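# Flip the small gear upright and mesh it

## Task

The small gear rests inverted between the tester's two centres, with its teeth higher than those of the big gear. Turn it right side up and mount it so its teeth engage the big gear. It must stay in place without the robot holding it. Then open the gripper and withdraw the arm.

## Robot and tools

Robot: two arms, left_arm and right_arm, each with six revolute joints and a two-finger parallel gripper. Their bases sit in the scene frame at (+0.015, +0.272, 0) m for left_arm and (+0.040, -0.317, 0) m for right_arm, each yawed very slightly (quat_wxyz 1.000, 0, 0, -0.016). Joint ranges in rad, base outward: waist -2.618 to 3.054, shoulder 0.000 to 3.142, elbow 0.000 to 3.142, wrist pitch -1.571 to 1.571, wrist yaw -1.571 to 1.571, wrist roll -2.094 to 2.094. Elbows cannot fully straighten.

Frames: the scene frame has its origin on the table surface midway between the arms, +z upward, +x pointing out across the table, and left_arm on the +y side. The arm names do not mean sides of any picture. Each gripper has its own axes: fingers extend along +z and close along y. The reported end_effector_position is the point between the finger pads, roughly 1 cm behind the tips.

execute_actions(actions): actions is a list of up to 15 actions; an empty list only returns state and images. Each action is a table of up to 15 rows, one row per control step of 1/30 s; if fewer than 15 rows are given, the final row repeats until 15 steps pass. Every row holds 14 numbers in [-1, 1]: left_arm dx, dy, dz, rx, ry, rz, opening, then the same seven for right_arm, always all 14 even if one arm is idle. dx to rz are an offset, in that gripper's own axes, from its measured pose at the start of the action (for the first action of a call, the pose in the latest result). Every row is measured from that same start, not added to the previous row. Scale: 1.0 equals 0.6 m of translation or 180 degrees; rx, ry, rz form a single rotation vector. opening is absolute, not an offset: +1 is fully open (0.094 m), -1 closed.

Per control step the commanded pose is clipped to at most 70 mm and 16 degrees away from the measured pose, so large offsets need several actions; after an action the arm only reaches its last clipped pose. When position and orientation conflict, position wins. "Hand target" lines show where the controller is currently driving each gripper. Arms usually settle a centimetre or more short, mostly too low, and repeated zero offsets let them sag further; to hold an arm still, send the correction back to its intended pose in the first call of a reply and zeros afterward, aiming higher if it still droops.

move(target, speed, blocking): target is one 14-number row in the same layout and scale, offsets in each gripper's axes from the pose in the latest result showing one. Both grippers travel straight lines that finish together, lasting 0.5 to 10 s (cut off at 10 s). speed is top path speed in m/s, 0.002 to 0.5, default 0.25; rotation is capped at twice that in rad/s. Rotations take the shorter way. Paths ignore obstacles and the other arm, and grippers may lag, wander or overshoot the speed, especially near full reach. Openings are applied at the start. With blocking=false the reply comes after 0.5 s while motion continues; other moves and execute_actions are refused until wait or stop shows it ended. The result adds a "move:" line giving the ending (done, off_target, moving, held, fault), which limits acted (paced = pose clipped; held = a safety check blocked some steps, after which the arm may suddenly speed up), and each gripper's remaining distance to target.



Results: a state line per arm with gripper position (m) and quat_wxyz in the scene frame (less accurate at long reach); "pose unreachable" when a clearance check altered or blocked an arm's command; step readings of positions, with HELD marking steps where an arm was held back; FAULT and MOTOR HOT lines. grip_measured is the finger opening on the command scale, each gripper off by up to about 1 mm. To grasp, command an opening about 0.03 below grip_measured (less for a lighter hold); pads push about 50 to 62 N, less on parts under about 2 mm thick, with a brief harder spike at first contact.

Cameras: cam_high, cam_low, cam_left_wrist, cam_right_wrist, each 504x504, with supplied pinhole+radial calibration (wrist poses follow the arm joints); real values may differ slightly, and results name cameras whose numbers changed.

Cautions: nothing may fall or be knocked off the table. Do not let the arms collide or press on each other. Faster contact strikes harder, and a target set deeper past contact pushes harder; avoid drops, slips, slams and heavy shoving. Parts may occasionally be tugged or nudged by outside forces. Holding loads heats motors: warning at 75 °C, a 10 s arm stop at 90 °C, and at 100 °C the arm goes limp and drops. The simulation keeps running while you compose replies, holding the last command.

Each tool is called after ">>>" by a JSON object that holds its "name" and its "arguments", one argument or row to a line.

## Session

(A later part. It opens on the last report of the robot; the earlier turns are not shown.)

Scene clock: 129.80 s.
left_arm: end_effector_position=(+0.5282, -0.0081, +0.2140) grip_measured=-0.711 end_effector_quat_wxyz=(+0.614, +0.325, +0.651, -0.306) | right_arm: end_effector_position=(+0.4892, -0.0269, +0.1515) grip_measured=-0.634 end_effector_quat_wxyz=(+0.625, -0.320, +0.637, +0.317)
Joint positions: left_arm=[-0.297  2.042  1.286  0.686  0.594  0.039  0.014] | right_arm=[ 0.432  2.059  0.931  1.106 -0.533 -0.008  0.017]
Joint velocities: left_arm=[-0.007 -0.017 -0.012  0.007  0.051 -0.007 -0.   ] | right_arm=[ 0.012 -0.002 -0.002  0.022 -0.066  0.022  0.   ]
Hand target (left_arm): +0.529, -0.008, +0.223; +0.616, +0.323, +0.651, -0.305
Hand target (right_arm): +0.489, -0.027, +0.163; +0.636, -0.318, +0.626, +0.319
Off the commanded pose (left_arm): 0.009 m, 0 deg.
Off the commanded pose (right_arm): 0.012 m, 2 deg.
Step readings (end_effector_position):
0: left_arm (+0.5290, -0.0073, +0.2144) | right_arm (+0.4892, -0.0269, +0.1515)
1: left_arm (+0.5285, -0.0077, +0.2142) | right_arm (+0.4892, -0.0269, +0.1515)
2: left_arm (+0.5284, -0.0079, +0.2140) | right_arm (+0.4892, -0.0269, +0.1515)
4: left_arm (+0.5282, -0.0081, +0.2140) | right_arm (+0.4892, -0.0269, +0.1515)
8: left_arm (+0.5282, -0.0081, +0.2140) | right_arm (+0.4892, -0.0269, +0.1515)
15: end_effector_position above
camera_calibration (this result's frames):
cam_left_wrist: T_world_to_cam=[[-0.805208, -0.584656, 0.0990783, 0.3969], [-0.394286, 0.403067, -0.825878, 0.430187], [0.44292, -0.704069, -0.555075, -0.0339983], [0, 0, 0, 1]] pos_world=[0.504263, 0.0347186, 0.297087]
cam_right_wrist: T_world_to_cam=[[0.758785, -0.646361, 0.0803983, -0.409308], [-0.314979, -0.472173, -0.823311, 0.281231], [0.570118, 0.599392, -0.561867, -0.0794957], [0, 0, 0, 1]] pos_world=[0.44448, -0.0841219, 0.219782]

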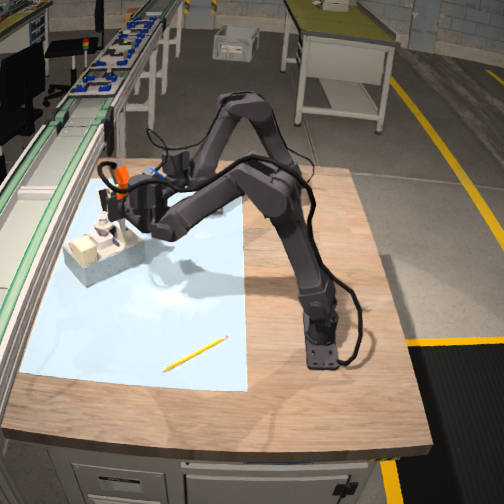

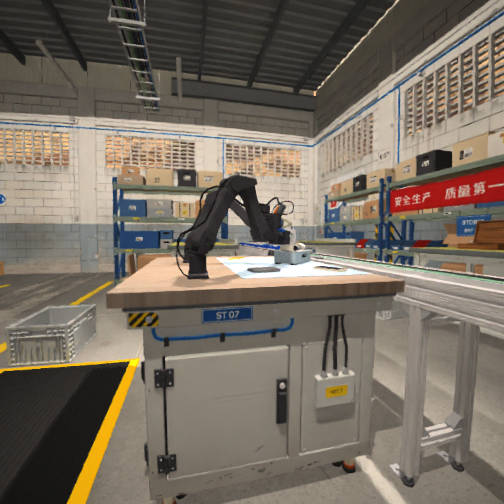

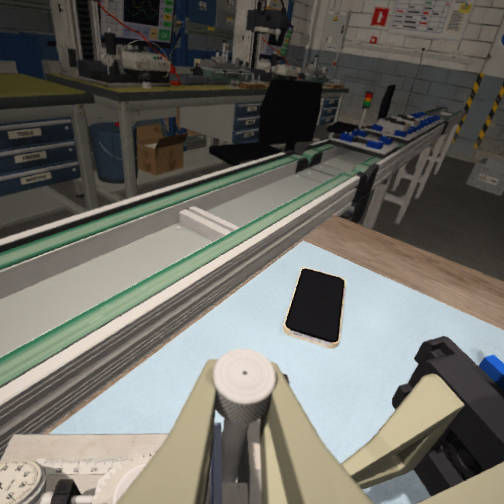

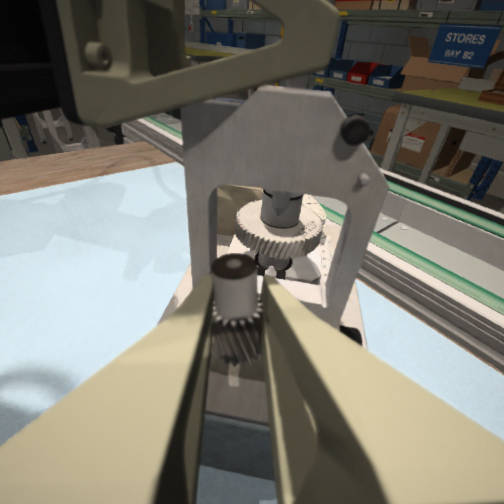

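>>> {"name": "move", "arguments": {
  "target": [-0.015,0,0,0,0,0,-0.8,-0.03,-0.018,0.045,0,-0.01,0,-0.78],
  "speed": 0.06
}}

Scene clock: 131.10 s.
left_arm: end_effector_position=(+0.5282, -0.0081, +0.2140) grip_measured=-0.711 end_effector_quat_wxyz=(+0.614, +0.325, +0.651, -0.306) | right_arm: end_effector_position=(+0.5103, -0.0187, +0.1553) grip_measured=-0.634 end_effector_quat_wxyz=(+0.624, -0.316, +0.640, +0.318)
Joint positions: left_arm=[-0.297  2.042  1.286  0.686  0.594  0.039  0.014] | right_arm=[ 0.432  2.106  1.038  1.046 -0.529  0.002  0.017]
Joint velocities: left_arm=[-0.007  0.002 -0.017 -0.007 -0.007  0.022  0.   ] | right_arm=[ 0.032 -0.002  0.002  0.007 -0.095 -0.066 -0.001]
Hand target (left_arm): +0.528, -0.008, +0.223; +0.614, +0.325, +0.651, -0.306
Hand target (right_arm): +0.513, -0.012, +0.169; +0.635, -0.315, +0.628, +0.322
Off the commanded pose (left_arm): 0.009 m, 0 deg.
Off the commanded pose (right_arm): 0.016 m, 2 deg.
move: off_target (right_arm)
camera_calibration (this result's frames):
cam_left_wrist: T_world_to_cam=[[-0.805208, -0.584656, 0.0990783, 0.3969], [-0.394286, 0.403067, -0.825878, 0.430187], [0.44292, -0.704069, -0.555075, -0.0339983], [0, 0, 0, 1]] pos_world=[0.504263, 0.0347186, 0.297087]
cam_right_wrist: T_world_to_cam=[[0.756323, -0.650393, 0.0704512, -0.417604], [-0.324025, -0.465983, -0.823327, 0.299556], [0.568316, 0.599874, -0.563177, -0.0932142], [0, 0, 0, 1]] pos_world=[0.465882, -0.0761023, 0.223557]

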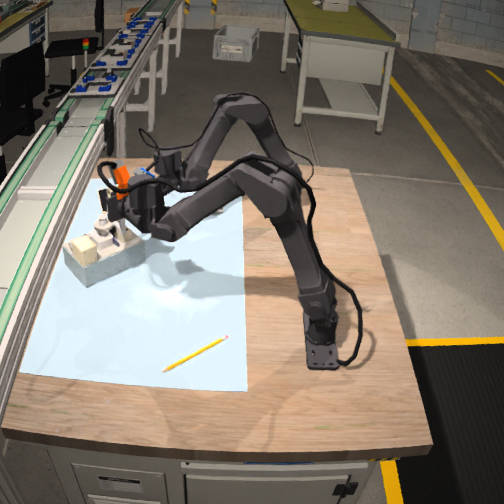

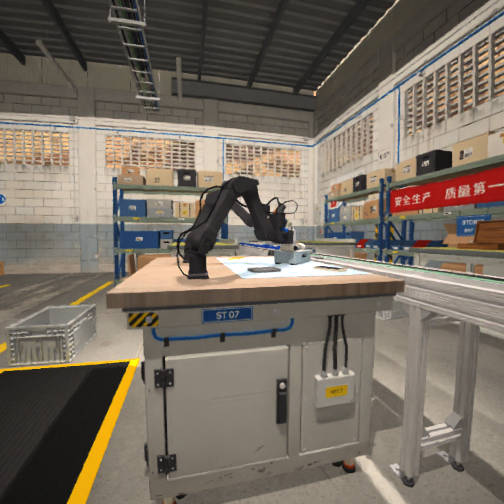

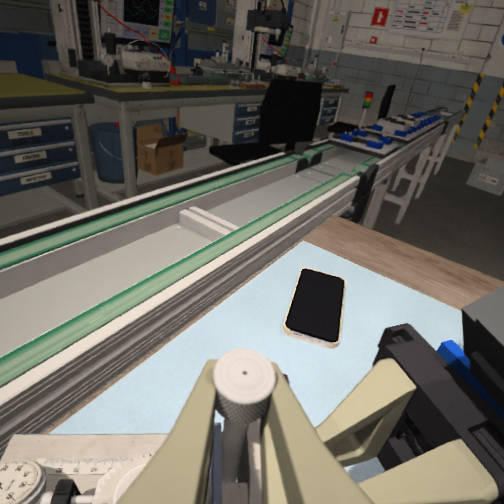

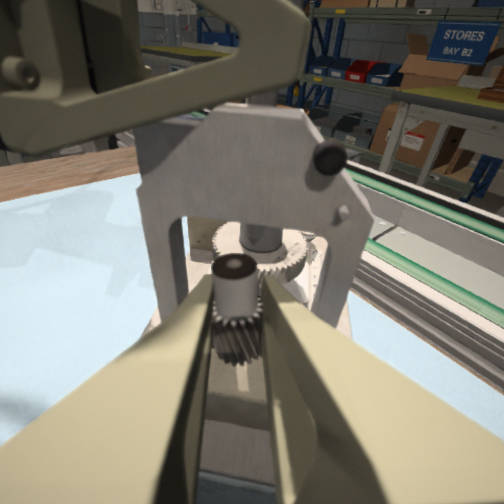

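>>> {"name": "move", "arguments": {
  "target": [-0.03,0,0,0,-0.01,0,-0.8,-0.012,0.017,0.047,0,-0.01,0,-0.78],
  "speed": 0.04
}}

Scene clock: 132.63 s.
left_arm: end_effector_position=(+0.5282, -0.0081, +0.2142) grip_measured=-0.711 end_effector_quat_wxyz=(+0.613, +0.323, +0.652, -0.308) | right_arm: end_effector_position=(+0.5155, +0.0024, +0.1523) grip_measured=-0.634 end_effector_quat_wxyz=(+0.626, -0.312, +0.639, +0.320)
Joint positions: left_arm=[-0.297  2.042  1.286  0.686  0.594  0.034  0.014] | right_arm=[ 0.476  2.155  1.099  1.045 -0.482  0.013  0.017]
Joint velocities: left_arm=[-0.012 -0.017 -0.012  0.022 -0.081 -0.007 -0.   ] | right_arm=[ 0.002 -0.012  0.007 -0.066 -0.007 -0.081  0.001]
Hand target (left_arm): +0.529, -0.009, +0.232; +0.624, +0.320, +0.641, -0.312
Hand target (right_arm): +0.518, +0.010, +0.162; +0.634, -0.310, +0.630, +0.324
Off the commanded pose (left_arm): 0.018 m, 2 deg.
Off the commanded pose (right_arm): 0.013 m, 1 deg.
move: off_target (left_arm, right_arm)
camera_calibration (this result's frames):
cam_left_wrist: T_world_to_cam=[[-0.804623, -0.584549, 0.104324, 0.395459], [-0.397593, 0.399894, -0.825836, 0.432042], [0.441023, -0.705965, -0.554177, -0.0331195], [0, 0, 0, 1]] pos_world=[0.504579, 0.0350128, 0.297186]
cam_right_wrist: T_world_to_cam=[[0.754205, -0.653459, 0.0645409, -0.40554], [-0.32512, -0.457016, -0.827909, 0.309888], [0.570501, 0.60343, -0.557137, -0.112555], [0, 0, 0, 1]] pos_world=[0.470824, -0.0554608, 0.220025]

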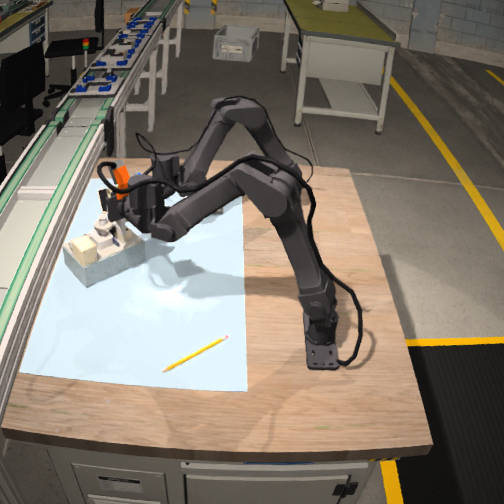

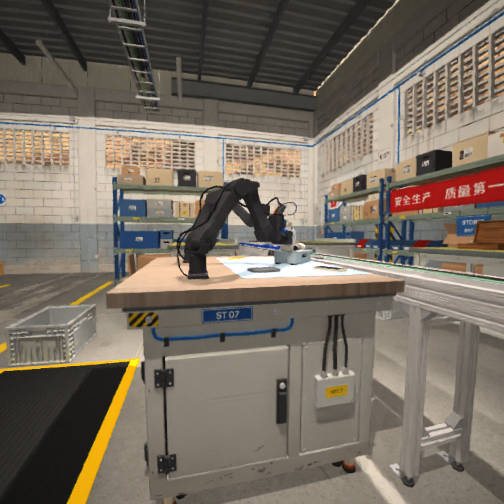

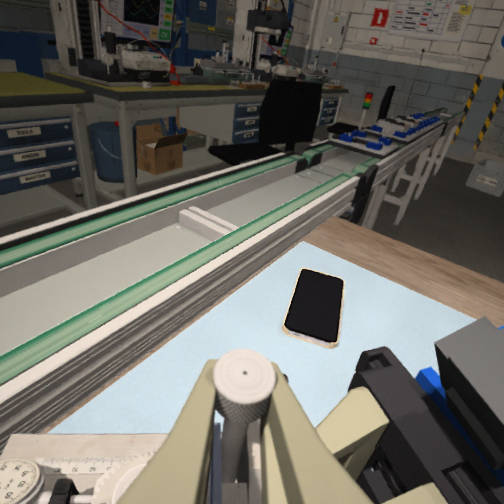

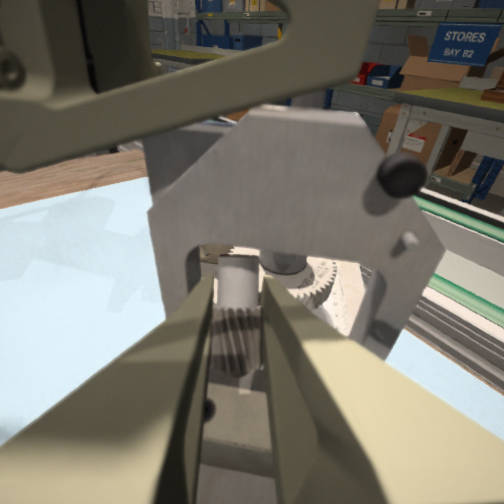

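>>> {"name": "move", "arguments": {
  "target": [-0.015,0,0,0,0,0,-0.8,-0.018,-0.003,0.03,0,-0.005,0,-0.78],
  "speed": 0.03
}}

>>> {"name": "execute_actions", "arguments": {
  "actions": [
    [[-0.05,0,0,0,-0.02,0,-0.8,-0.018,0,0.012,0,-0.005,0,-0.78]],
    [[-0.03,0,0,0,-0.01,0,-0.8,-0.018,0,0.012,0,-0.005,0,-0.78]]
  ]
}}

Scene clock: 133.80 s.
left_arm: end_effector_position=(+0.5282, -0.0081, +0.2142) grip_measured=-0.711 end_effector_quat_wxyz=(+0.613, +0.323, +0.651, -0.308) | right_arm: end_effector_position=(+0.5224, +0.0055, +0.1524) grip_measured=-0.634 end_effector_quat_wxyz=(+0.623, -0.310, +0.642, +0.322)
Joint positions: left_arm=[-0.297  2.042  1.286  0.686  0.594  0.034  0.014] | right_arm=[ 0.476  2.171  1.137  1.016 -0.48   0.019  0.017]
Joint velocities: left_arm=[-0.002  0.007  0.002 -0.022  0.066 -0.007 -0.   ] | right_arm=[-0.012 -0.002 -0.002 -0.007 -0.022  0.081 -0.   ]
Hand target (left_arm): +0.528, -0.008, +0.223; +0.614, +0.323, +0.651, -0.308
Hand target (right_arm): +0.527, +0.015, +0.163; +0.631, -0.309, +0.634, +0.323
Off the commanded pose (left_arm): 0.009 m, 0 deg.
Off the commanded pose (right_arm): 0.016 m, 1 deg.
move: off_target (right_arm)
camera_calibration (this result's frames):
cam_left_wrist: T_world_to_cam=[[-0.804712, -0.584561, 0.103567, 0.395668], [-0.397073, 0.40029, -0.825894, 0.431783], [0.441329, -0.705731, -0.554232, -0.0332676], [0, 0, 0, 1]] pos_world=[0.50453, 0.0349758, 0.297191]
cam_right_wrist: T_world_to_cam=[[0.754017, -0.654427, 0.0564243, -0.407408], [-0.334004, -0.455959, -0.82495, 0.317843], [0.565597, 0.603181, -0.562382, -0.114969], [0, 0, 0, 1]] pos_world=[0.478379, -0.0523485, 0.220536]

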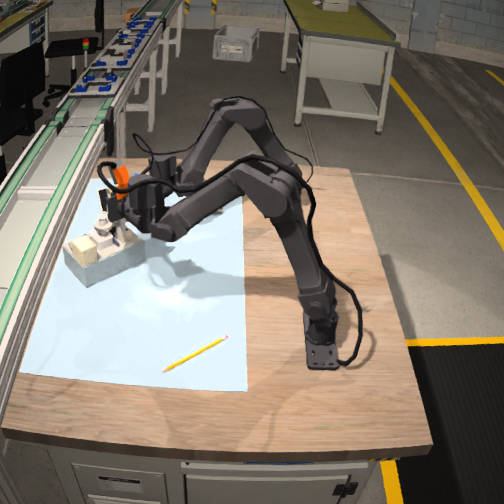

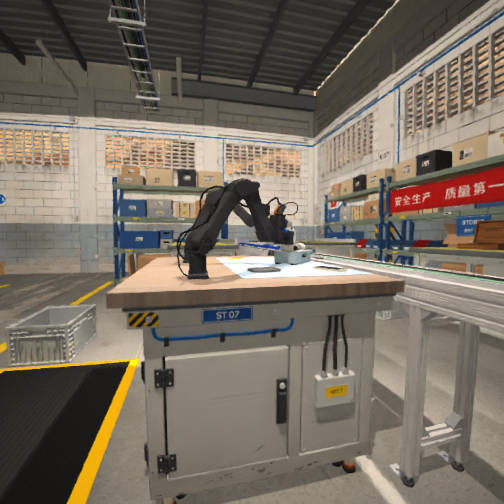

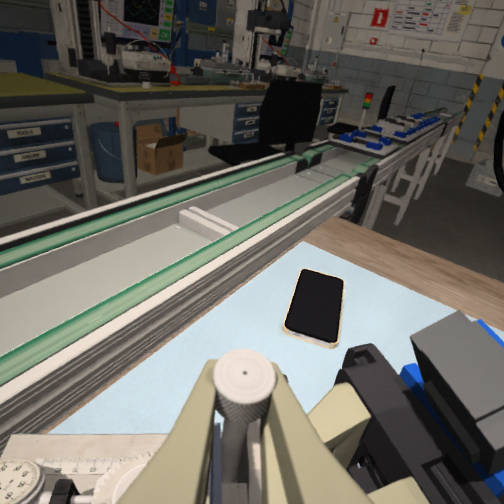

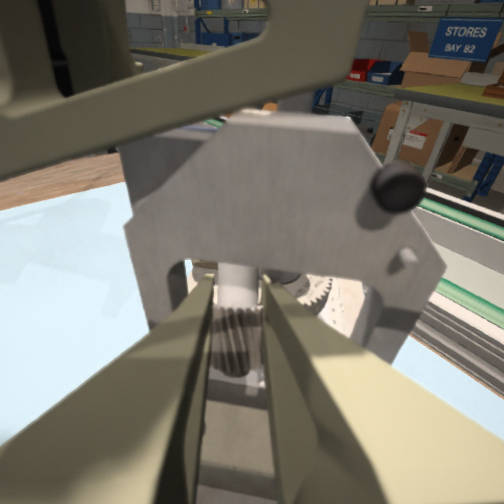

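Scene clock: 134.80 s.
left_arm: end_effector_position=(+0.5281, -0.0082, +0.2150) grip_measured=-0.711 end_effector_quat_wxyz=(+0.612, +0.318, +0.653, -0.313) | right_arm: end_effector_position=(+0.5224, +0.0055, +0.1522) grip_measured=-0.634 end_effector_quat_wxyz=(+0.623, -0.309, +0.643, +0.323)
Joint positions: left_arm=[-0.297  2.042  1.286  0.69   0.595  0.018  0.014] | right_arm=[ 0.476  2.171  1.137  1.016 -0.48   0.022  0.017]
Joint velocities: left_arm=[ 0.002 -0.007  0.002  0.007 -0.037 -0.007 -0.001] | right_arm=[-0.012 -0.002 -0.012 -0.007  0.007  0.066  0.   ]
Hand target (left_arm): +0.529, -0.008, +0.233; +0.622, +0.313, +0.643, -0.318
Hand target (right_arm): +0.526, +0.011, +0.163; +0.628, -0.306, +0.637, +0.325
Off the commanded pose (left_arm): 0.018 m, 2 deg.
Off the commanded pose (right_arm): 0.013 m, 1 deg.
Step readings (end_effector_position; steps 1 to 15: 1st action; 16 to 30: 2nd action):
0: left_arm (+0.5282, -0.0081, +0.2142) | right_arm (+0.5224, +0.0055, +0.1524)
1: left_arm (+0.5282, -0.0081, +0.2147) | right_arm (+0.5224, +0.0055, +0.1523)
2: left_arm (+0.5282, -0.0081, +0.2149) | right_arm (+0.5224, +0.0055, +0.1522)
4: left_arm (+0.5282, -0.0081, +0.2150) | right_arm (+0.5224, +0.0055, +0.1522)
8: left_arm (+0.5282, -0.0081, +0.2150) | right_arm (+0.5224, +0.0055, +0.1522)
15: left_arm (+0.5281, -0.0082, +0.2150) | right_arm (+0.5224, +0.0055, +0.1522)
16: left_arm (+0.5281, -0.0082, +0.2150) | right_arm (+0.5224, +0.0055, +0.1522)
17: left_arm (+0.5281, -0.0082, +0.2150) | right_arm (+0.5224, +0.0055, +0.1522)
19: left_arm (+0.5281, -0.0082, +0.2150) | right_arm (+0.5224, +0.0055, +0.1522)
23: left_arm (+0.5281, -0.0082, +0.2150) | right_arm (+0.5224, +0.0055, +0.1522)
30: end_effector_position above
camera_calibration (this result's frames):
cam_left_wrist: T_world_to_cam=[[-0.803616, -0.583469, 0.117326, 0.391951], [-0.404722, 0.391227, -0.826524, 0.436593], [0.436349, -0.711692, -0.550539, -0.0310642], [0, 0, 0, 1]] pos_world=[0.505232, 0.035776, 0.297766]
cam_right_wrist: T_world_to_cam=[[0.754156, -0.654547, 0.0530807, -0.40696], [-0.336605, -0.4547, -0.824588, 0.318994], [0.563867, 0.604, -0.563238, -0.114035], [0, 0, 0, 1]] pos_world=[0.478587, -0.0524504, 0.220412]

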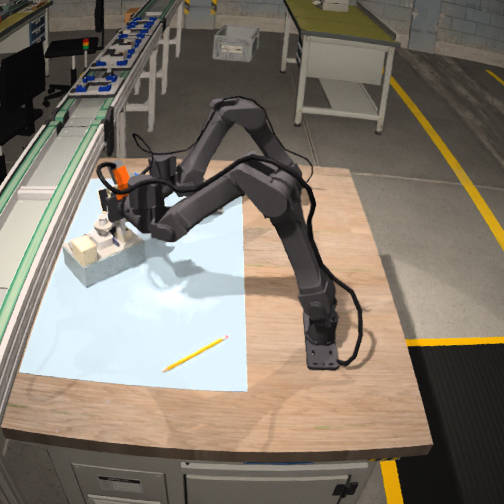

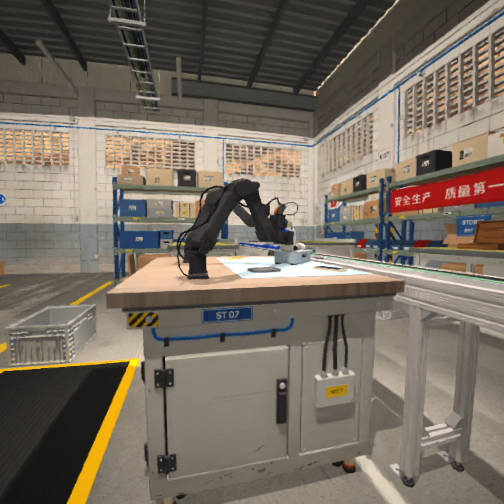

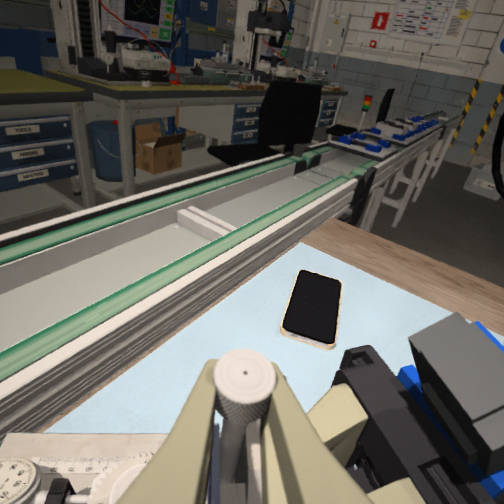

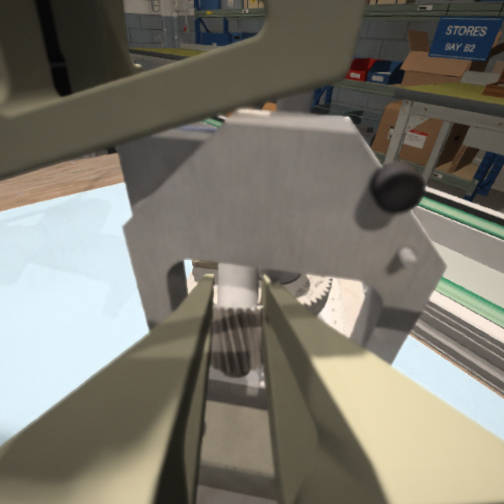

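>>> {"name": "execute_actions", "arguments": {
  "actions": [
    [[-0.01,0,0,0,0,0,-0.8,-0.018,0,0.03,0,-0.005,0,-0.78]],
    [[-0.01,0,0,0,0,0,-0.8,-0.018,0,0.02,0,-0.005,0,-0.78]],
    [[-0.07,0,0,0,-0.02,0,-0.8,-0.018,0,0.012,0,-0.005,0,-0.78]],
    [[-0.04,0,0,0,-0.01,0,-0.8,-0.018,0,0.012,0,-0.005,0,-0.78]]
  ]
}}

Scene clock: 137.07 s.
left_arm: end_effector_position=(+0.5281, -0.0081, +0.2145) grip_measured=-0.711 end_effector_quat_wxyz=(+0.606, +0.317, +0.659, -0.314) | right_arm: end_effector_position=(+0.5296, +0.0090, +0.1541) grip_measured=-0.634 end_effector_quat_wxyz=(+0.616, -0.301, +0.648, +0.330)
Joint positions: left_arm=[-0.297  2.037  1.293  0.661  0.595  0.017  0.014] | right_arm=[ 0.476  2.185  1.179  0.981 -0.481  0.047  0.017]
Joint velocities: left_arm=[-0.037 -0.012 -0.007 -0.007  0.022  0.007 -0.001] | right_arm=[-0.017 -0.012 -0.007  0.037  0.081  0.037 -0.   ]
Hand target (left_arm): +0.529, -0.008, +0.239; +0.617, +0.312, +0.648, -0.319
Hand target (right_arm): +0.534, +0.014, +0.165; +0.622, -0.299, +0.643, +0.332
Off the commanded pose (left_arm): 0.025 m, 2 deg.
Off the commanded pose (right_arm): 0.013 m, 1 deg.
Step readings (end_effector_position; steps 1 to 15: 1st action; 16 to 30: 2nd action; 31 to 45: 3rd action; 46 to 60: 4th action):
0: left_arm (+0.5281, -0.0082, +0.2150) | right_arm (+0.5224, +0.0055, +0.1522)
1: left_arm (+0.5281, -0.0082, +0.2148) | right_arm (+0.5231, +0.0060, +0.1528)
2: left_arm (+0.5281, -0.0082, +0.2148) | right_arm (+0.5246, +0.0067, +0.1529)
4: left_arm (+0.5281, -0.0081, +0.2147) | right_arm (+0.5274, +0.0076, +0.1538)
8: left_arm (+0.5281, -0.0081, +0.2144) | right_arm (+0.5282, +0.0081, +0.1537)
15: left_arm (+0.5281, -0.0081, +0.2144) | right_arm (+0.5284, +0.0081, +0.1538)
16: left_arm (+0.5281, -0.0081, +0.2143) | right_arm (+0.5284, +0.0083, +0.1539)
17: left_arm (+0.5281, -0.0081, +0.2143) | right_arm (+0.5285, +0.0084, +0.1540)
19: left_arm (+0.5281, -0.0081, +0.2143) | right_arm (+0.5289, +0.0086, +0.1542)
23: left_arm (+0.5281, -0.0081, +0.2143) | right_arm (+0.5294, +0.0089, +0.1543)
30: left_arm (+0.5281, -0.0081, +0.2143) | right_arm (+0.5296, +0.0090, +0.1542)
31: left_arm (+0.5282, -0.0082, +0.2153) | right_arm (+0.5296, +0.0090, +0.1541)
32: left_arm (+0.5282, -0.0082, +0.2154) | right_arm (+0.5296, +0.0090, +0.1541)
34: left_arm (+0.5281, -0.0081, +0.2151) | right_arm (+0.5296, +0.0090, +0.1541)
38: left_arm (+0.5281, -0.0081, +0.2151) | right_arm (+0.5296, +0.0090, +0.1541)
45: left_arm (+0.5281, -0.0081, +0.2151) | right_arm (+0.5296, +0.0090, +0.1541)
46: left_arm (+0.5281, -0.0081, +0.2147) | right_arm (+0.5296, +0.0090, +0.1541)
47: left_arm (+0.5281, -0.0081, +0.2145) | right_arm (+0.5296, +0.0090, +0.1541)
49: left_arm (+0.5281, -0.0081, +0.2145) | right_arm (+0.5296, +0.0090, +0.1541)
53: left_arm (+0.5281, -0.0081, +0.2145) | right_arm (+0.5296, +0.0090, +0.1541)
60: end_effector_position above
camera_calibration (this result's frames):
cam_left_wrist: T_world_to_cam=[[-0.801469, -0.584125, 0.128241, 0.388481], [-0.41885, 0.395211, -0.817541, 0.44171], [0.426863, -0.708947, -0.56141, -0.0239176], [0, 0, 0, 1]] pos_world=[0.506575, 0.0353959, 0.297869]
cam_right_wrist: T_world_to_cam=[[0.755083, -0.655111, 0.0260789, -0.406509], [-0.35721, -0.444425, -0.821515, 0.334893], [0.549774, 0.610996, -0.56959, -0.110746], [0, 0, 0, 1]] pos_world=[0.487461, -0.0498079, 0.222641]

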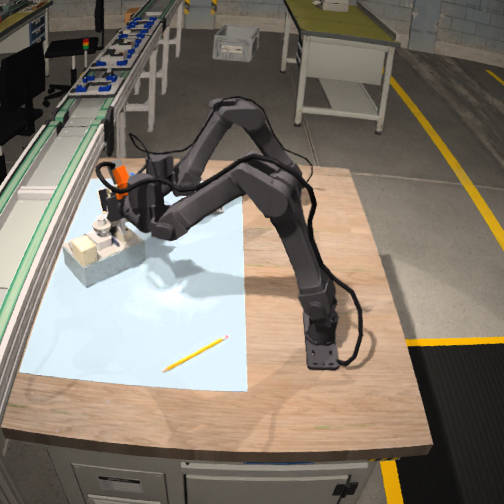

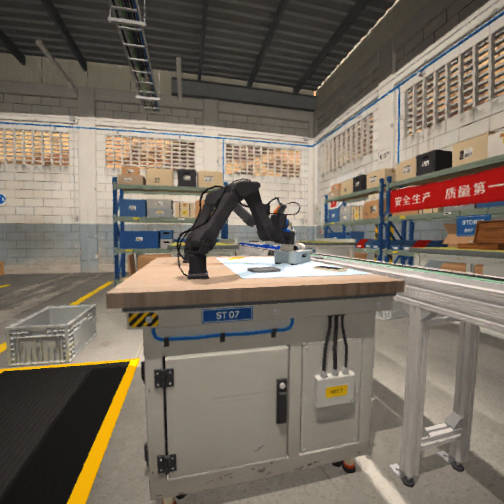

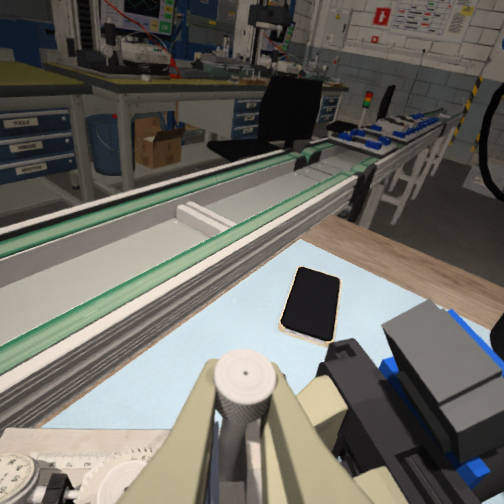

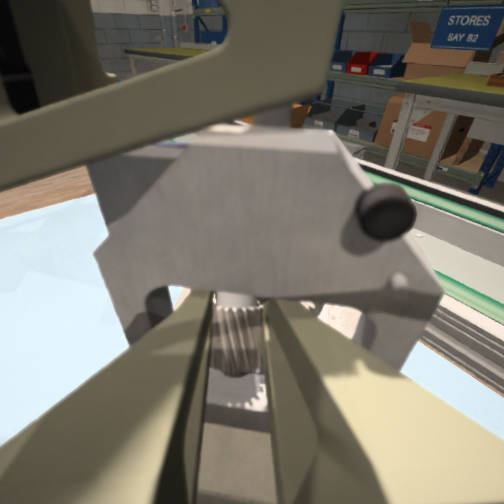

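>>> {"name": "execute_actions", "arguments": {
  "actions": [
    [[-0.04,0,0,-0.085,-0.015,0,-0.8,-0.018,0,0.012,0,-0.005,0,-0.78]],
    [[-0.04,0,0,-0.085,-0.015,0,-0.8,-0.018,0,0.012,0,-0.005,0,-0.78]],
    [[-0.06,0,0,0,-0.02,0,-0.8,-0.018,0,0.012,0,-0.005,0,-0.78]]
  ]
}}

Scene clock: 138.83 s.
left_arm: end_effector_position=(+0.5276, -0.0071, +0.2162) grip_measured=-0.711 end_effector_quat_wxyz=(+0.658, +0.201, +0.708, -0.161) | right_arm: end_effector_position=(+0.5290, +0.0094, +0.1541) grip_measured=-0.634 end_effector_quat_wxyz=(+0.614, -0.298, +0.650, +0.335)
Joint positions: left_arm=[-0.461  1.953  1.186  0.685  0.023  0.039  0.014] | right_arm=[ 0.476  2.185  1.179  0.981 -0.485  0.058  0.017]
Joint velocities: left_arm=[-0.002 -0.007  0.002 -0.037  0.095  0.007 -0.001] | right_arm=[-0.017  0.002 -0.002 -0.037 -0.051 -0.037 -0.001]
Hand target (left_arm): +0.528, -0.008, +0.252; +0.683, +0.194, +0.684, -0.167
Hand target (right_arm): +0.533, +0.015, +0.165; +0.620, -0.296, +0.644, +0.336
Off the commanded pose (left_arm): 0.036 m, 4 deg.
Off the commanded pose (right_arm): 0.013 m, 1 deg.
Step readings (end_effector_position; steps 1 to 15: 1st action; 16 to 30: 2nd action; 31 to 45: 3rd action):
0: left_arm (+0.5281, -0.0081, +0.2145) | right_arm (+0.5296, +0.0090, +0.1541)
1: left_arm (+0.5270, -0.0086, +0.2149) | right_arm (+0.5295, +0.0091, +0.1541)
2: left_arm (+0.5269, -0.0084, +0.2149) | right_arm (+0.5295, +0.0091, +0.1541)
4: left_arm (+0.5276, -0.0082, +0.2148) | right_arm (+0.5295, +0.0091, +0.1541)
8: left_arm (+0.5281, -0.0077, +0.2148) | right_arm (+0.5295, +0.0091, +0.1541)
15: left_arm (+0.5282, -0.0075, +0.2150) | right_arm (+0.5295, +0.0091, +0.1541)
16: left_arm (+0.5275, -0.0080, +0.2151) | right_arm (+0.5295, +0.0091, +0.1541)
17: left_arm (+0.5273, -0.0076, +0.2153) | right_arm (+0.5295, +0.0091, +0.1541)
19: left_arm (+0.5270, -0.0074, +0.2166) | right_arm (+0.5291, +0.0094, +0.1541)
23: left_arm (+0.5278, -0.0074, +0.2163) | right_arm (+0.5291, +0.0094, +0.1541)
30: left_arm (+0.5281, -0.0070, +0.2165) | right_arm (+0.5291, +0.0094, +0.1541)
31: left_arm (+0.5278, -0.0072, +0.2167) | right_arm (+0.5291, +0.0094, +0.1541)
32: left_arm (+0.5275, -0.0071, +0.2164) | right_arm (+0.5290, +0.0094, +0.1541)
34: left_arm (+0.5275, -0.0073, +0.2162) | right_arm (+0.5290, +0.0094, +0.1541)
38: left_arm (+0.5276, -0.0071, +0.2162) | right_arm (+0.5290, +0.0094, +0.1541)
45: end_effector_position above
camera_calibration (this result's frames):
cam_left_wrist: T_world_to_cam=[[-0.508764, -0.858633, 0.0625156, 0.246281], [-0.523338, 0.250798, -0.814382, 0.495944], [0.683577, -0.447045, -0.576953, -0.152285], [0, 0, 0, 1]] pos_world=[0.488944, 0.0190051, 0.30063]
cam_right_wrist: T_world_to_cam=[[0.757602, -0.652546, 0.0149627, -0.405475], [-0.362935, -0.440197, -0.821282, 0.337839], [0.542511, 0.616774, -0.570326, -0.106791], [0, 0, 0, 1]] pos_world=[0.487737, -0.0500092, 0.222623]

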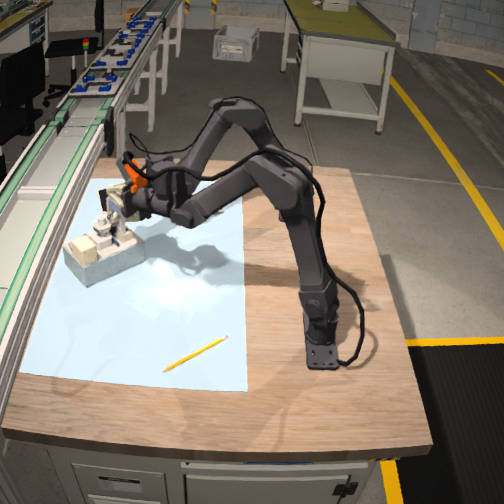

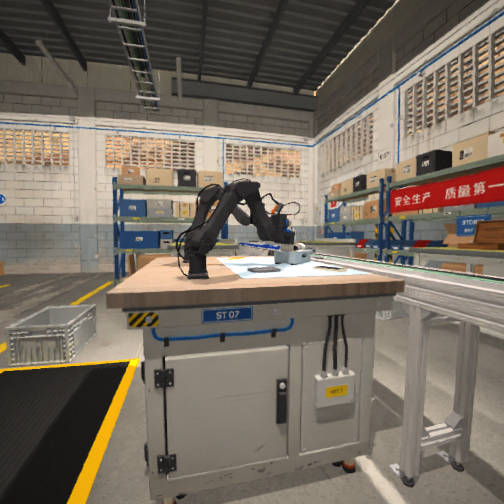

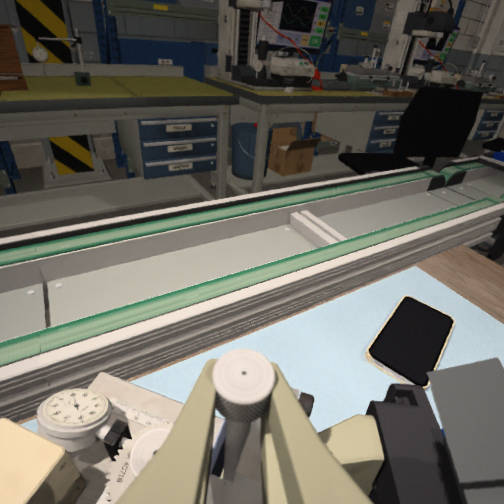

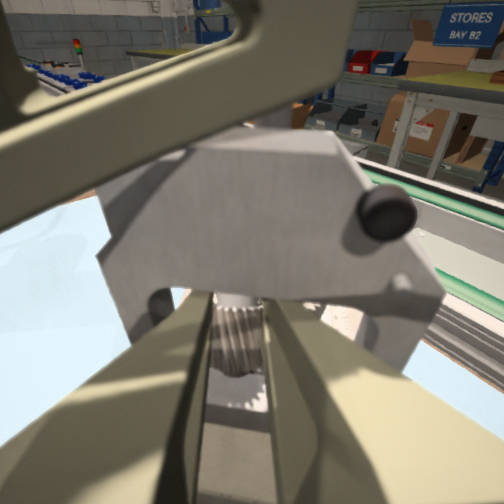

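>>> {"name": "zoom_image", "arguments": {
  "camera": "cam_high",
  "region": [70, 170, 170, 270]
}}

Region (70, 170, 170, 270) of cam_high's 504x504 image, scaled by 5.040, with more detail than that image has.

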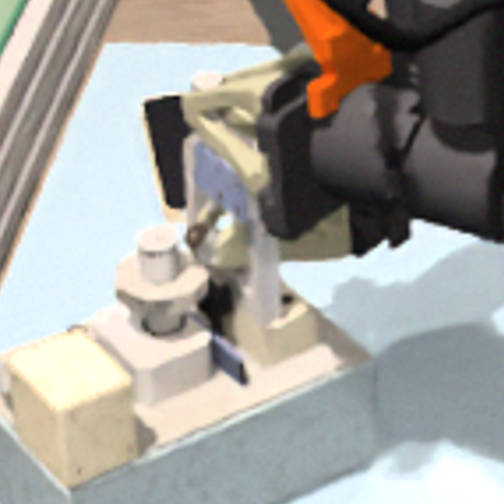

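>>> {"name": "execute_actions", "arguments": {
  "actions": [
    [[-0.04,0,0,0.085,-0.015,0,-0.8,-0.018,0,0.012,0,0,0,-0.78]],
    [[-0.04,0,0,0.085,-0.015,0,-0.8,-0.018,0,0.012,0,0,0,-0.78]],
    [[-0.04,0,0,0.085,-0.015,0,-0.8,-0.018,0,0.012,0,0,0,-0.78]],
    [[-0.04,0,0,0.085,-0.015,0,-0.8,-0.018,0,0.012,0,0,0,-0.78]],
    [[-0.06,0,0,0,-0.02,0,-0.8,-0.018,0,0.012,0,0,0,-0.78]]
  ]
}}

Scene clock: 141.77 s.
left_arm: end_effector_position=(+0.5265, -0.0137, +0.2283) grip_measured=-0.702 end_effector_quat_wxyz=(+0.499, +0.451, +0.543, -0.503) | right_arm: end_effector_position=(+0.5258, +0.0124, +0.1541) grip_measured=-0.634 end_effector_quat_wxyz=(+0.609, -0.306, +0.647, +0.343)
Joint positions: left_arm=[-0.184  2.322  1.739  0.595  1.266 -0.108  0.014] | right_arm=[ 0.477  2.185  1.182  0.976 -0.508  0.058  0.017]
Joint velocities: left_arm=[-0.002  0.022  0.012  0.11  -0.007 -0.095 -0.001] | right_arm=[ 0.002  0.002 -0.017 -0.066 -0.037 -0.007  0.   ]
Hand target (left_arm): +0.528, -0.013, +0.256; +0.514, +0.447, +0.532, -0.503
Hand target (right_arm): +0.532, +0.016, +0.165; +0.612, -0.301, +0.648, +0.339
Off the commanded pose (left_arm): 0.028 m, 2 deg.
Off the commanded pose (right_arm): 0.013 m, 1 deg.
Step readings (end_effector_position; steps 1 to 15: 1st action; 16 to 30: 2nd action; 31 to 45: 3rd action; 46 to 60: 4th action; 61 to 75: 5th action):
0: left_arm (+0.5276, -0.0071, +0.2162) | right_arm (+0.5290, +0.0094, +0.1541)
1: left_arm (+0.5282, -0.0057, +0.2160) | right_arm (+0.5290, +0.0094, +0.1539)
2: left_arm (+0.5277, -0.0055, +0.2165) | right_arm (+0.5289, +0.0095, +0.1538)
4: left_arm (+0.5279, -0.0064, +0.2167) | right_arm (+0.5289, +0.0096, +0.1538)
8: left_arm (+0.5276, -0.0069, +0.2164) | right_arm (+0.5289, +0.0096, +0.1538)
15: left_arm (+0.5275, -0.0072, +0.2165) | right_arm (+0.5289, +0.0096, +0.1538)
16: left_arm (+0.5284, -0.0066, +0.2165) | right_arm (+0.5289, +0.0096, +0.1538)
17: left_arm (+0.5284, -0.0067, +0.2166) | right_arm (+0.5289, +0.0096, +0.1538)
19: left_arm (+0.5283, -0.0075, +0.2166) | right_arm (+0.5289, +0.0095, +0.1538)
23: left_arm (+0.5282, -0.0084, +0.2164) | right_arm (+0.5289, +0.0095, +0.1538)
30: left_arm (+0.5278, -0.0085, +0.2163) | right_arm (+0.5289, +0.0095, +0.1538)
31: left_arm (+0.5289, -0.0081, +0.2165) | right_arm (+0.5289, +0.0095, +0.1538)
32: left_arm (+0.5290, -0.0086, +0.2175) | right_arm (+0.5288, +0.0096, +0.1537)
34: left_arm (+0.5287, -0.0098, +0.2170) | right_arm (+0.5286, +0.0097, +0.1537)
38: left_arm (+0.5281, -0.0106, +0.2171) | right_arm (+0.5286, +0.0097, +0.1537)
45: left_arm (+0.5278, -0.0109, +0.2173) | right_arm (+0.5286, +0.0097, +0.1537)
46: left_arm (+0.5288, -0.0110, +0.2176) | right_arm (+0.5286, +0.0097, +0.1537)
47: left_arm (+0.5287, -0.0117, +0.2203) | right_arm (+0.5283, +0.0100, +0.1537)
49: left_arm (+0.5279, -0.0128, +0.2201) | right_arm (+0.5273, +0.0108, +0.1537)
53: left_arm (+0.5269, -0.0135, +0.2199) | right_arm (+0.5278, +0.0111, +0.1542)
60: left_arm (+0.5267, -0.0134, +0.2198) | right_arm (+0.5278, +0.0111, +0.1542)
61: left_arm (+0.5266, -0.0135, +0.2205) | right_arm (+0.5277, +0.0111, +0.1542)
62: left_arm (+0.5266, -0.0135, +0.2214) | right_arm (+0.5276, +0.0112, +0.1541)
64: left_arm (+0.5266, -0.0135, +0.2233) | right_arm (+0.5266, +0.0119, +0.1541)
68: left_arm (+0.5266, -0.0135, +0.2267) | right_arm (+0.5258, +0.0124, +0.1541)
75: end_effector_position above
camera_calibration (this result's frames):
cam_left_wrist: T_world_to_cam=[[-0.979268, -0.0622312, 0.192771, 0.468239], [-0.198174, 0.491432, -0.84807, 0.346653], [-0.0419572, -0.86869, -0.493576, 0.209719], [0, 0, 0, 1]] pos_world=[0.536028, 0.0409633, 0.307235]
cam_right_wrist: T_world_to_cam=[[0.773092, -0.634151, 0.0134736, -0.409237], [-0.354157, -0.44918, -0.82025, 0.333354], [0.526214, 0.629357, -0.571846, -0.0982545], [0, 0, 0, 1]] pos_world=[0.48614, -0.0479445, 0.222761]

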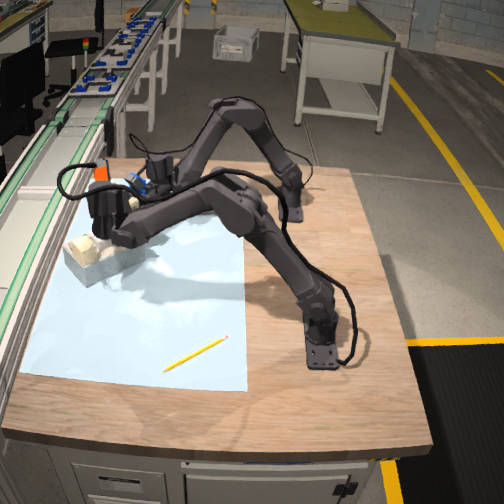

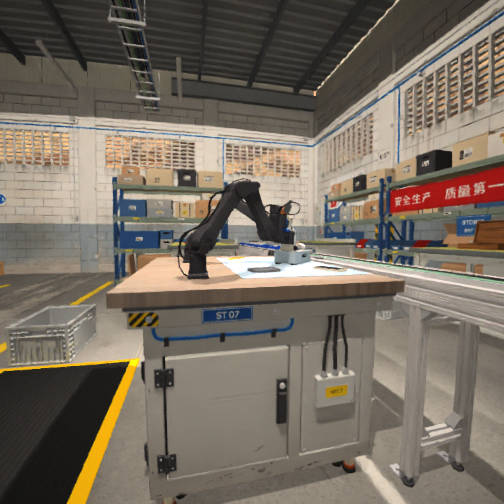

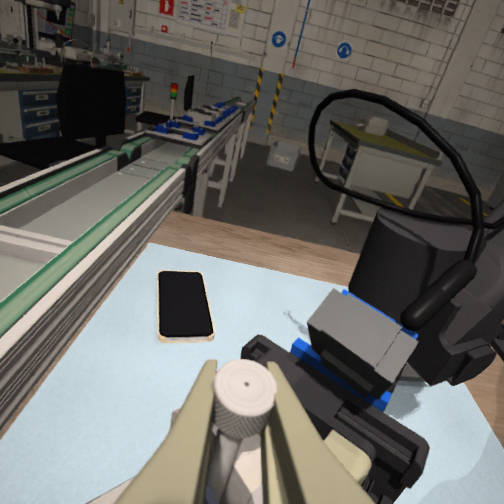

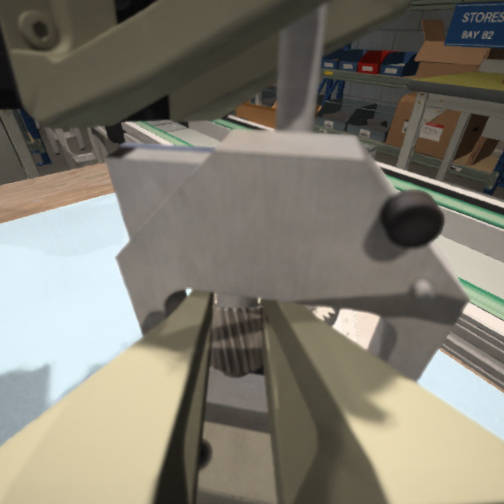

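>>> {"name": "execute_actions", "arguments": {
  "actions": [
    [[-0.06,0,0,0,-0.01,0,-0.8,-0.018,0,0,0,0,0,-0.78]]
  ]
}}

>>> {"name": "zoom_image", "arguments": {
  "camera": "cam_low",
  "region": [230, 190, 330, 290]
}}

Scene clock: 142.50 s.
left_arm: end_effector_position=(+0.5264, -0.0138, +0.2282) grip_measured=-0.701 end_effector_quat_wxyz=(+0.496, +0.449, +0.544, -0.507) | right_arm: end_effector_position=(+0.5254, +0.0125, +0.1548) grip_measured=-0.634 end_effector_quat_wxyz=(+0.607, -0.306, +0.648, +0.343)
Joint positions: left_arm=[-0.184  2.325  1.739  0.606  1.268 -0.125  0.014] | right_arm=[ 0.477  2.18   1.182  0.967 -0.509  0.058  0.017]
Joint velocities: left_arm=[-0.007 -0.007  0.002 -0.051  0.022 -0.037  0.   ] | right_arm=[-0.012 -0.022 -0.002  0.022 -0.007 -0.007 -0.001]
Hand target (left_arm): +0.528, -0.013, +0.264; +0.507, +0.444, +0.536, -0.509
Hand target (right_arm): +0.527, +0.012, +0.165; +0.609, -0.306, +0.647, +0.343
Off the commanded pose (left_arm): 0.036 m, 2 deg.
Off the commanded pose (right_arm): 0.010 m, 0 deg.
Step readings (end_effector_position):
0: left_arm (+0.5264, -0.0138, +0.2282) | right_arm (+0.5258, +0.0124, +0.1541)
1: left_arm (+0.5264, -0.0138, +0.2282) | right_arm (+0.5257, +0.0125, +0.1548)
2: left_arm (+0.5264, -0.0138, +0.2282) | right_arm (+0.5255, +0.0126, +0.1549)
4: left_arm (+0.5264, -0.0138, +0.2282) | right_arm (+0.5254, +0.0125, +0.1549)
8: left_arm (+0.5264, -0.0138, +0.2282) | right_arm (+0.5254, +0.0125, +0.1549)
15: end_effector_position above
camera_calibration (this result's frames):
cam_left_wrist: T_world_to_cam=[[-0.977657, -0.0592677, 0.201676, 0.465272], [-0.204557, 0.489151, -0.847873, 0.349883], [-0.0483986, -0.870183, -0.490346, 0.212222], [0, 0, 0, 1]] pos_world=[0.536719, 0.0411022, 0.306884]
cam_right_wrist: T_world_to_cam=[[0.774102, -0.63295, 0.0118142, -0.40917], [-0.356305, -0.451037, -0.818298, 0.334635], [0.523271, 0.629237, -0.574673, -0.0957028], [0, 0, 0, 1]] pos_world=[0.48605, -0.0478318, 0.223667]

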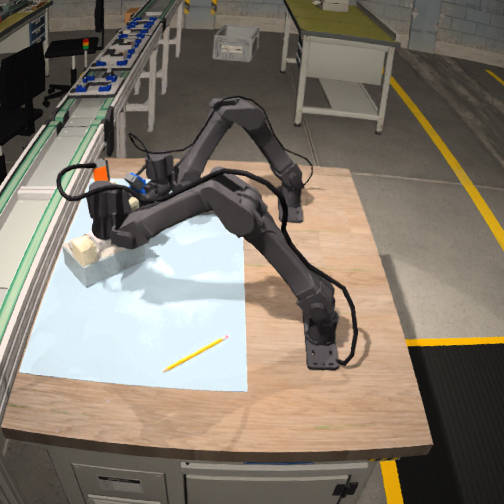

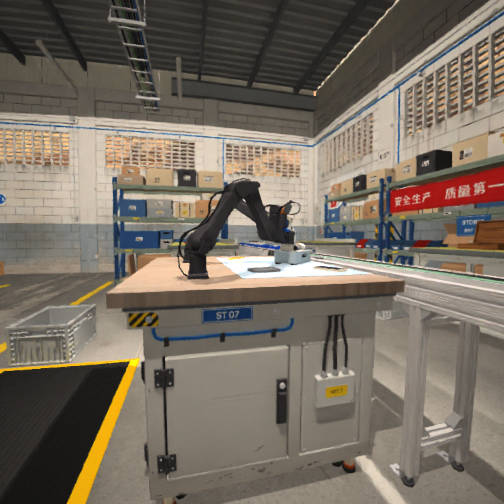

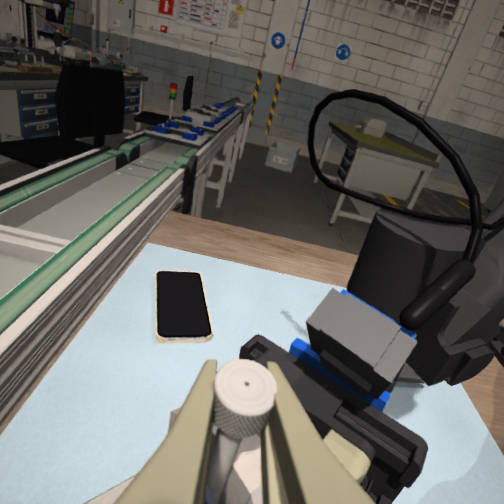

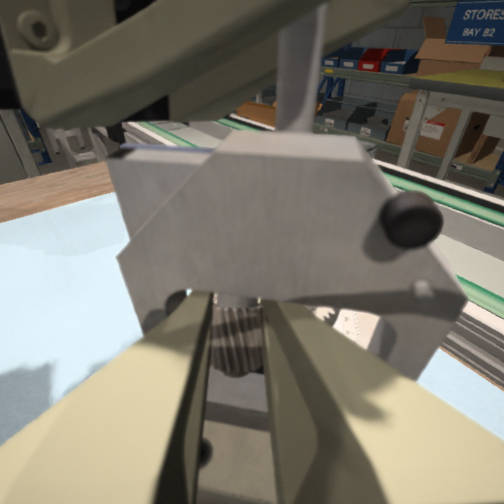

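Region (230, 190, 330, 290) of cam_low's 504x504 image, scaled by 5.040, with more detail than that image has.

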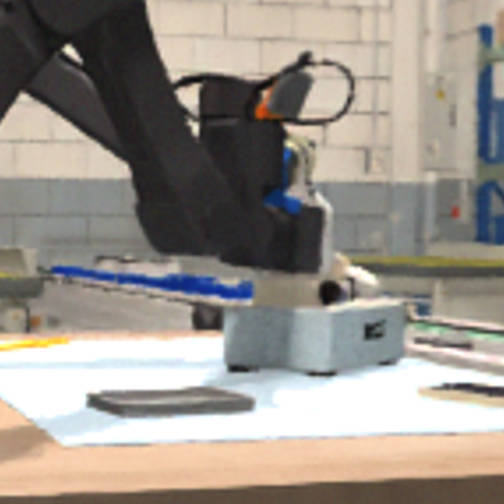

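>>> {"name": "move", "arguments": {
  "target": [-0.05,0,0,0,0,0,-0.8,-0.028,-0.015,-0.07,0.09,-0.03,-0.02,-0.78],
  "speed": 0.06
}}

Scene clock: 145.67 s.
left_arm: end_effector_position=(+0.5262, -0.0139, +0.2199) grip_measured=-0.701 end_effector_quat_wxyz=(+0.486, +0.455, +0.547, -0.507) | right_arm: end_effector_position=(+0.5158, -0.0299, +0.1538) grip_measured=-0.634 end_effector_quat_wxyz=(+0.668, -0.219, +0.668, +0.244)
Joint positions: left_arm=[-0.183  2.334  1.755  0.53   1.283 -0.066  0.014] | right_arm=[ 0.513  2.091  0.957  1.146 -0.185  0.036  0.017]
Joint velocities: left_arm=[-0.007  0.002 -0.002 -0.037 -0.037  0.022 -0.001] | right_arm=[-0.027 -0.012 -0.007  0.022  0.081 -0.007 -0.001]
Hand target (left_arm): +0.527, -0.013, +0.258; +0.497, +0.449, +0.543, -0.506
Hand target (right_arm): +0.510, -0.027, +0.172; +0.685, -0.220, +0.650, +0.244
Off the commanded pose (left_arm): 0.038 m, 1 deg.
Off the commanded pose (right_arm): 0.019 m, 3 deg.
move: off_target (left_arm, right_arm)
camera_calibration (this result's frames):
cam_left_wrist: T_world_to_cam=[[-0.976665, -0.0495623, 0.20897, 0.464823], [-0.204781, 0.508152, -0.836568, 0.34077], [-0.0647263, -0.85984, -0.506444, 0.220335], [0, 0, 0, 1]] pos_world=[0.538021, 0.0393271, 0.29953]
cam_right_wrist: T_world_to_cam=[[0.560605, -0.826704, 0.0477869, -0.32975], [-0.425265, -0.336937, -0.840013, 0.353594], [0.710543, 0.450593, -0.540457, -0.171788], [0, 0, 0, 1]] pos_world=[0.457293, -0.0760601, 0.219938]

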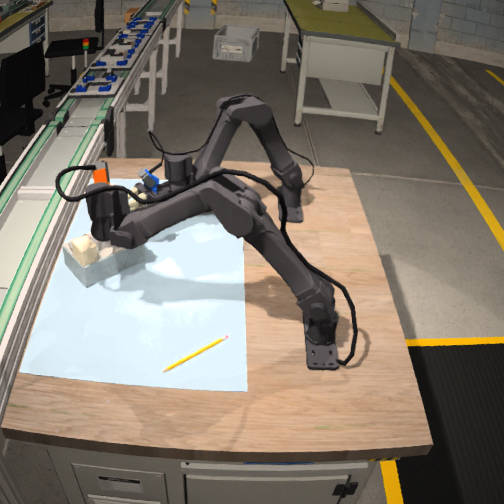

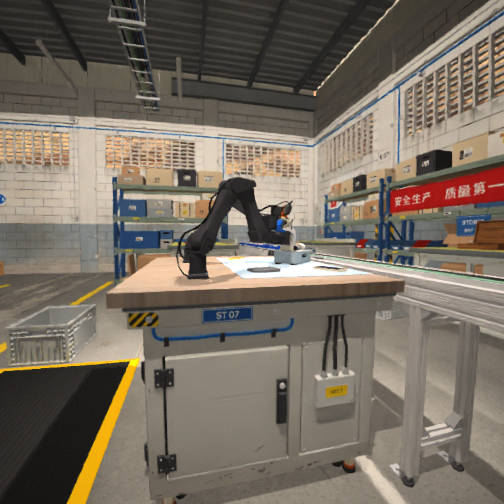

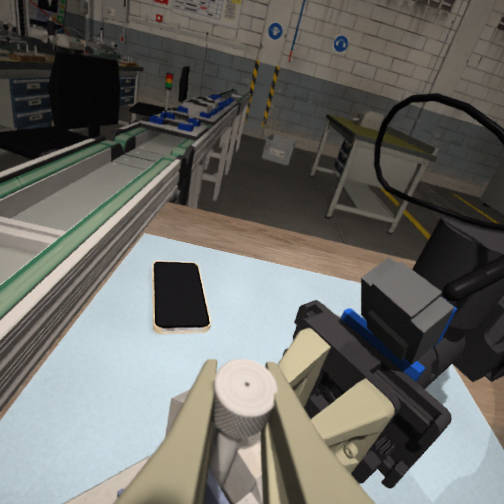

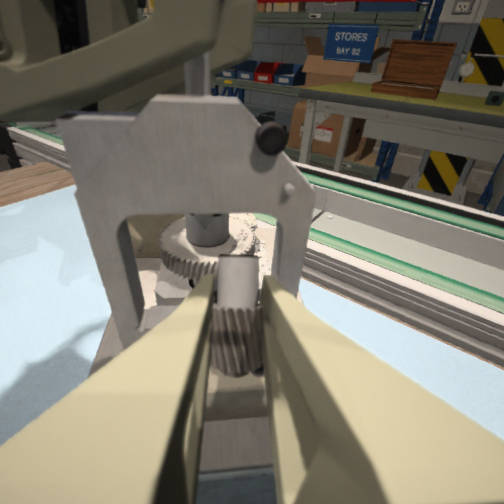

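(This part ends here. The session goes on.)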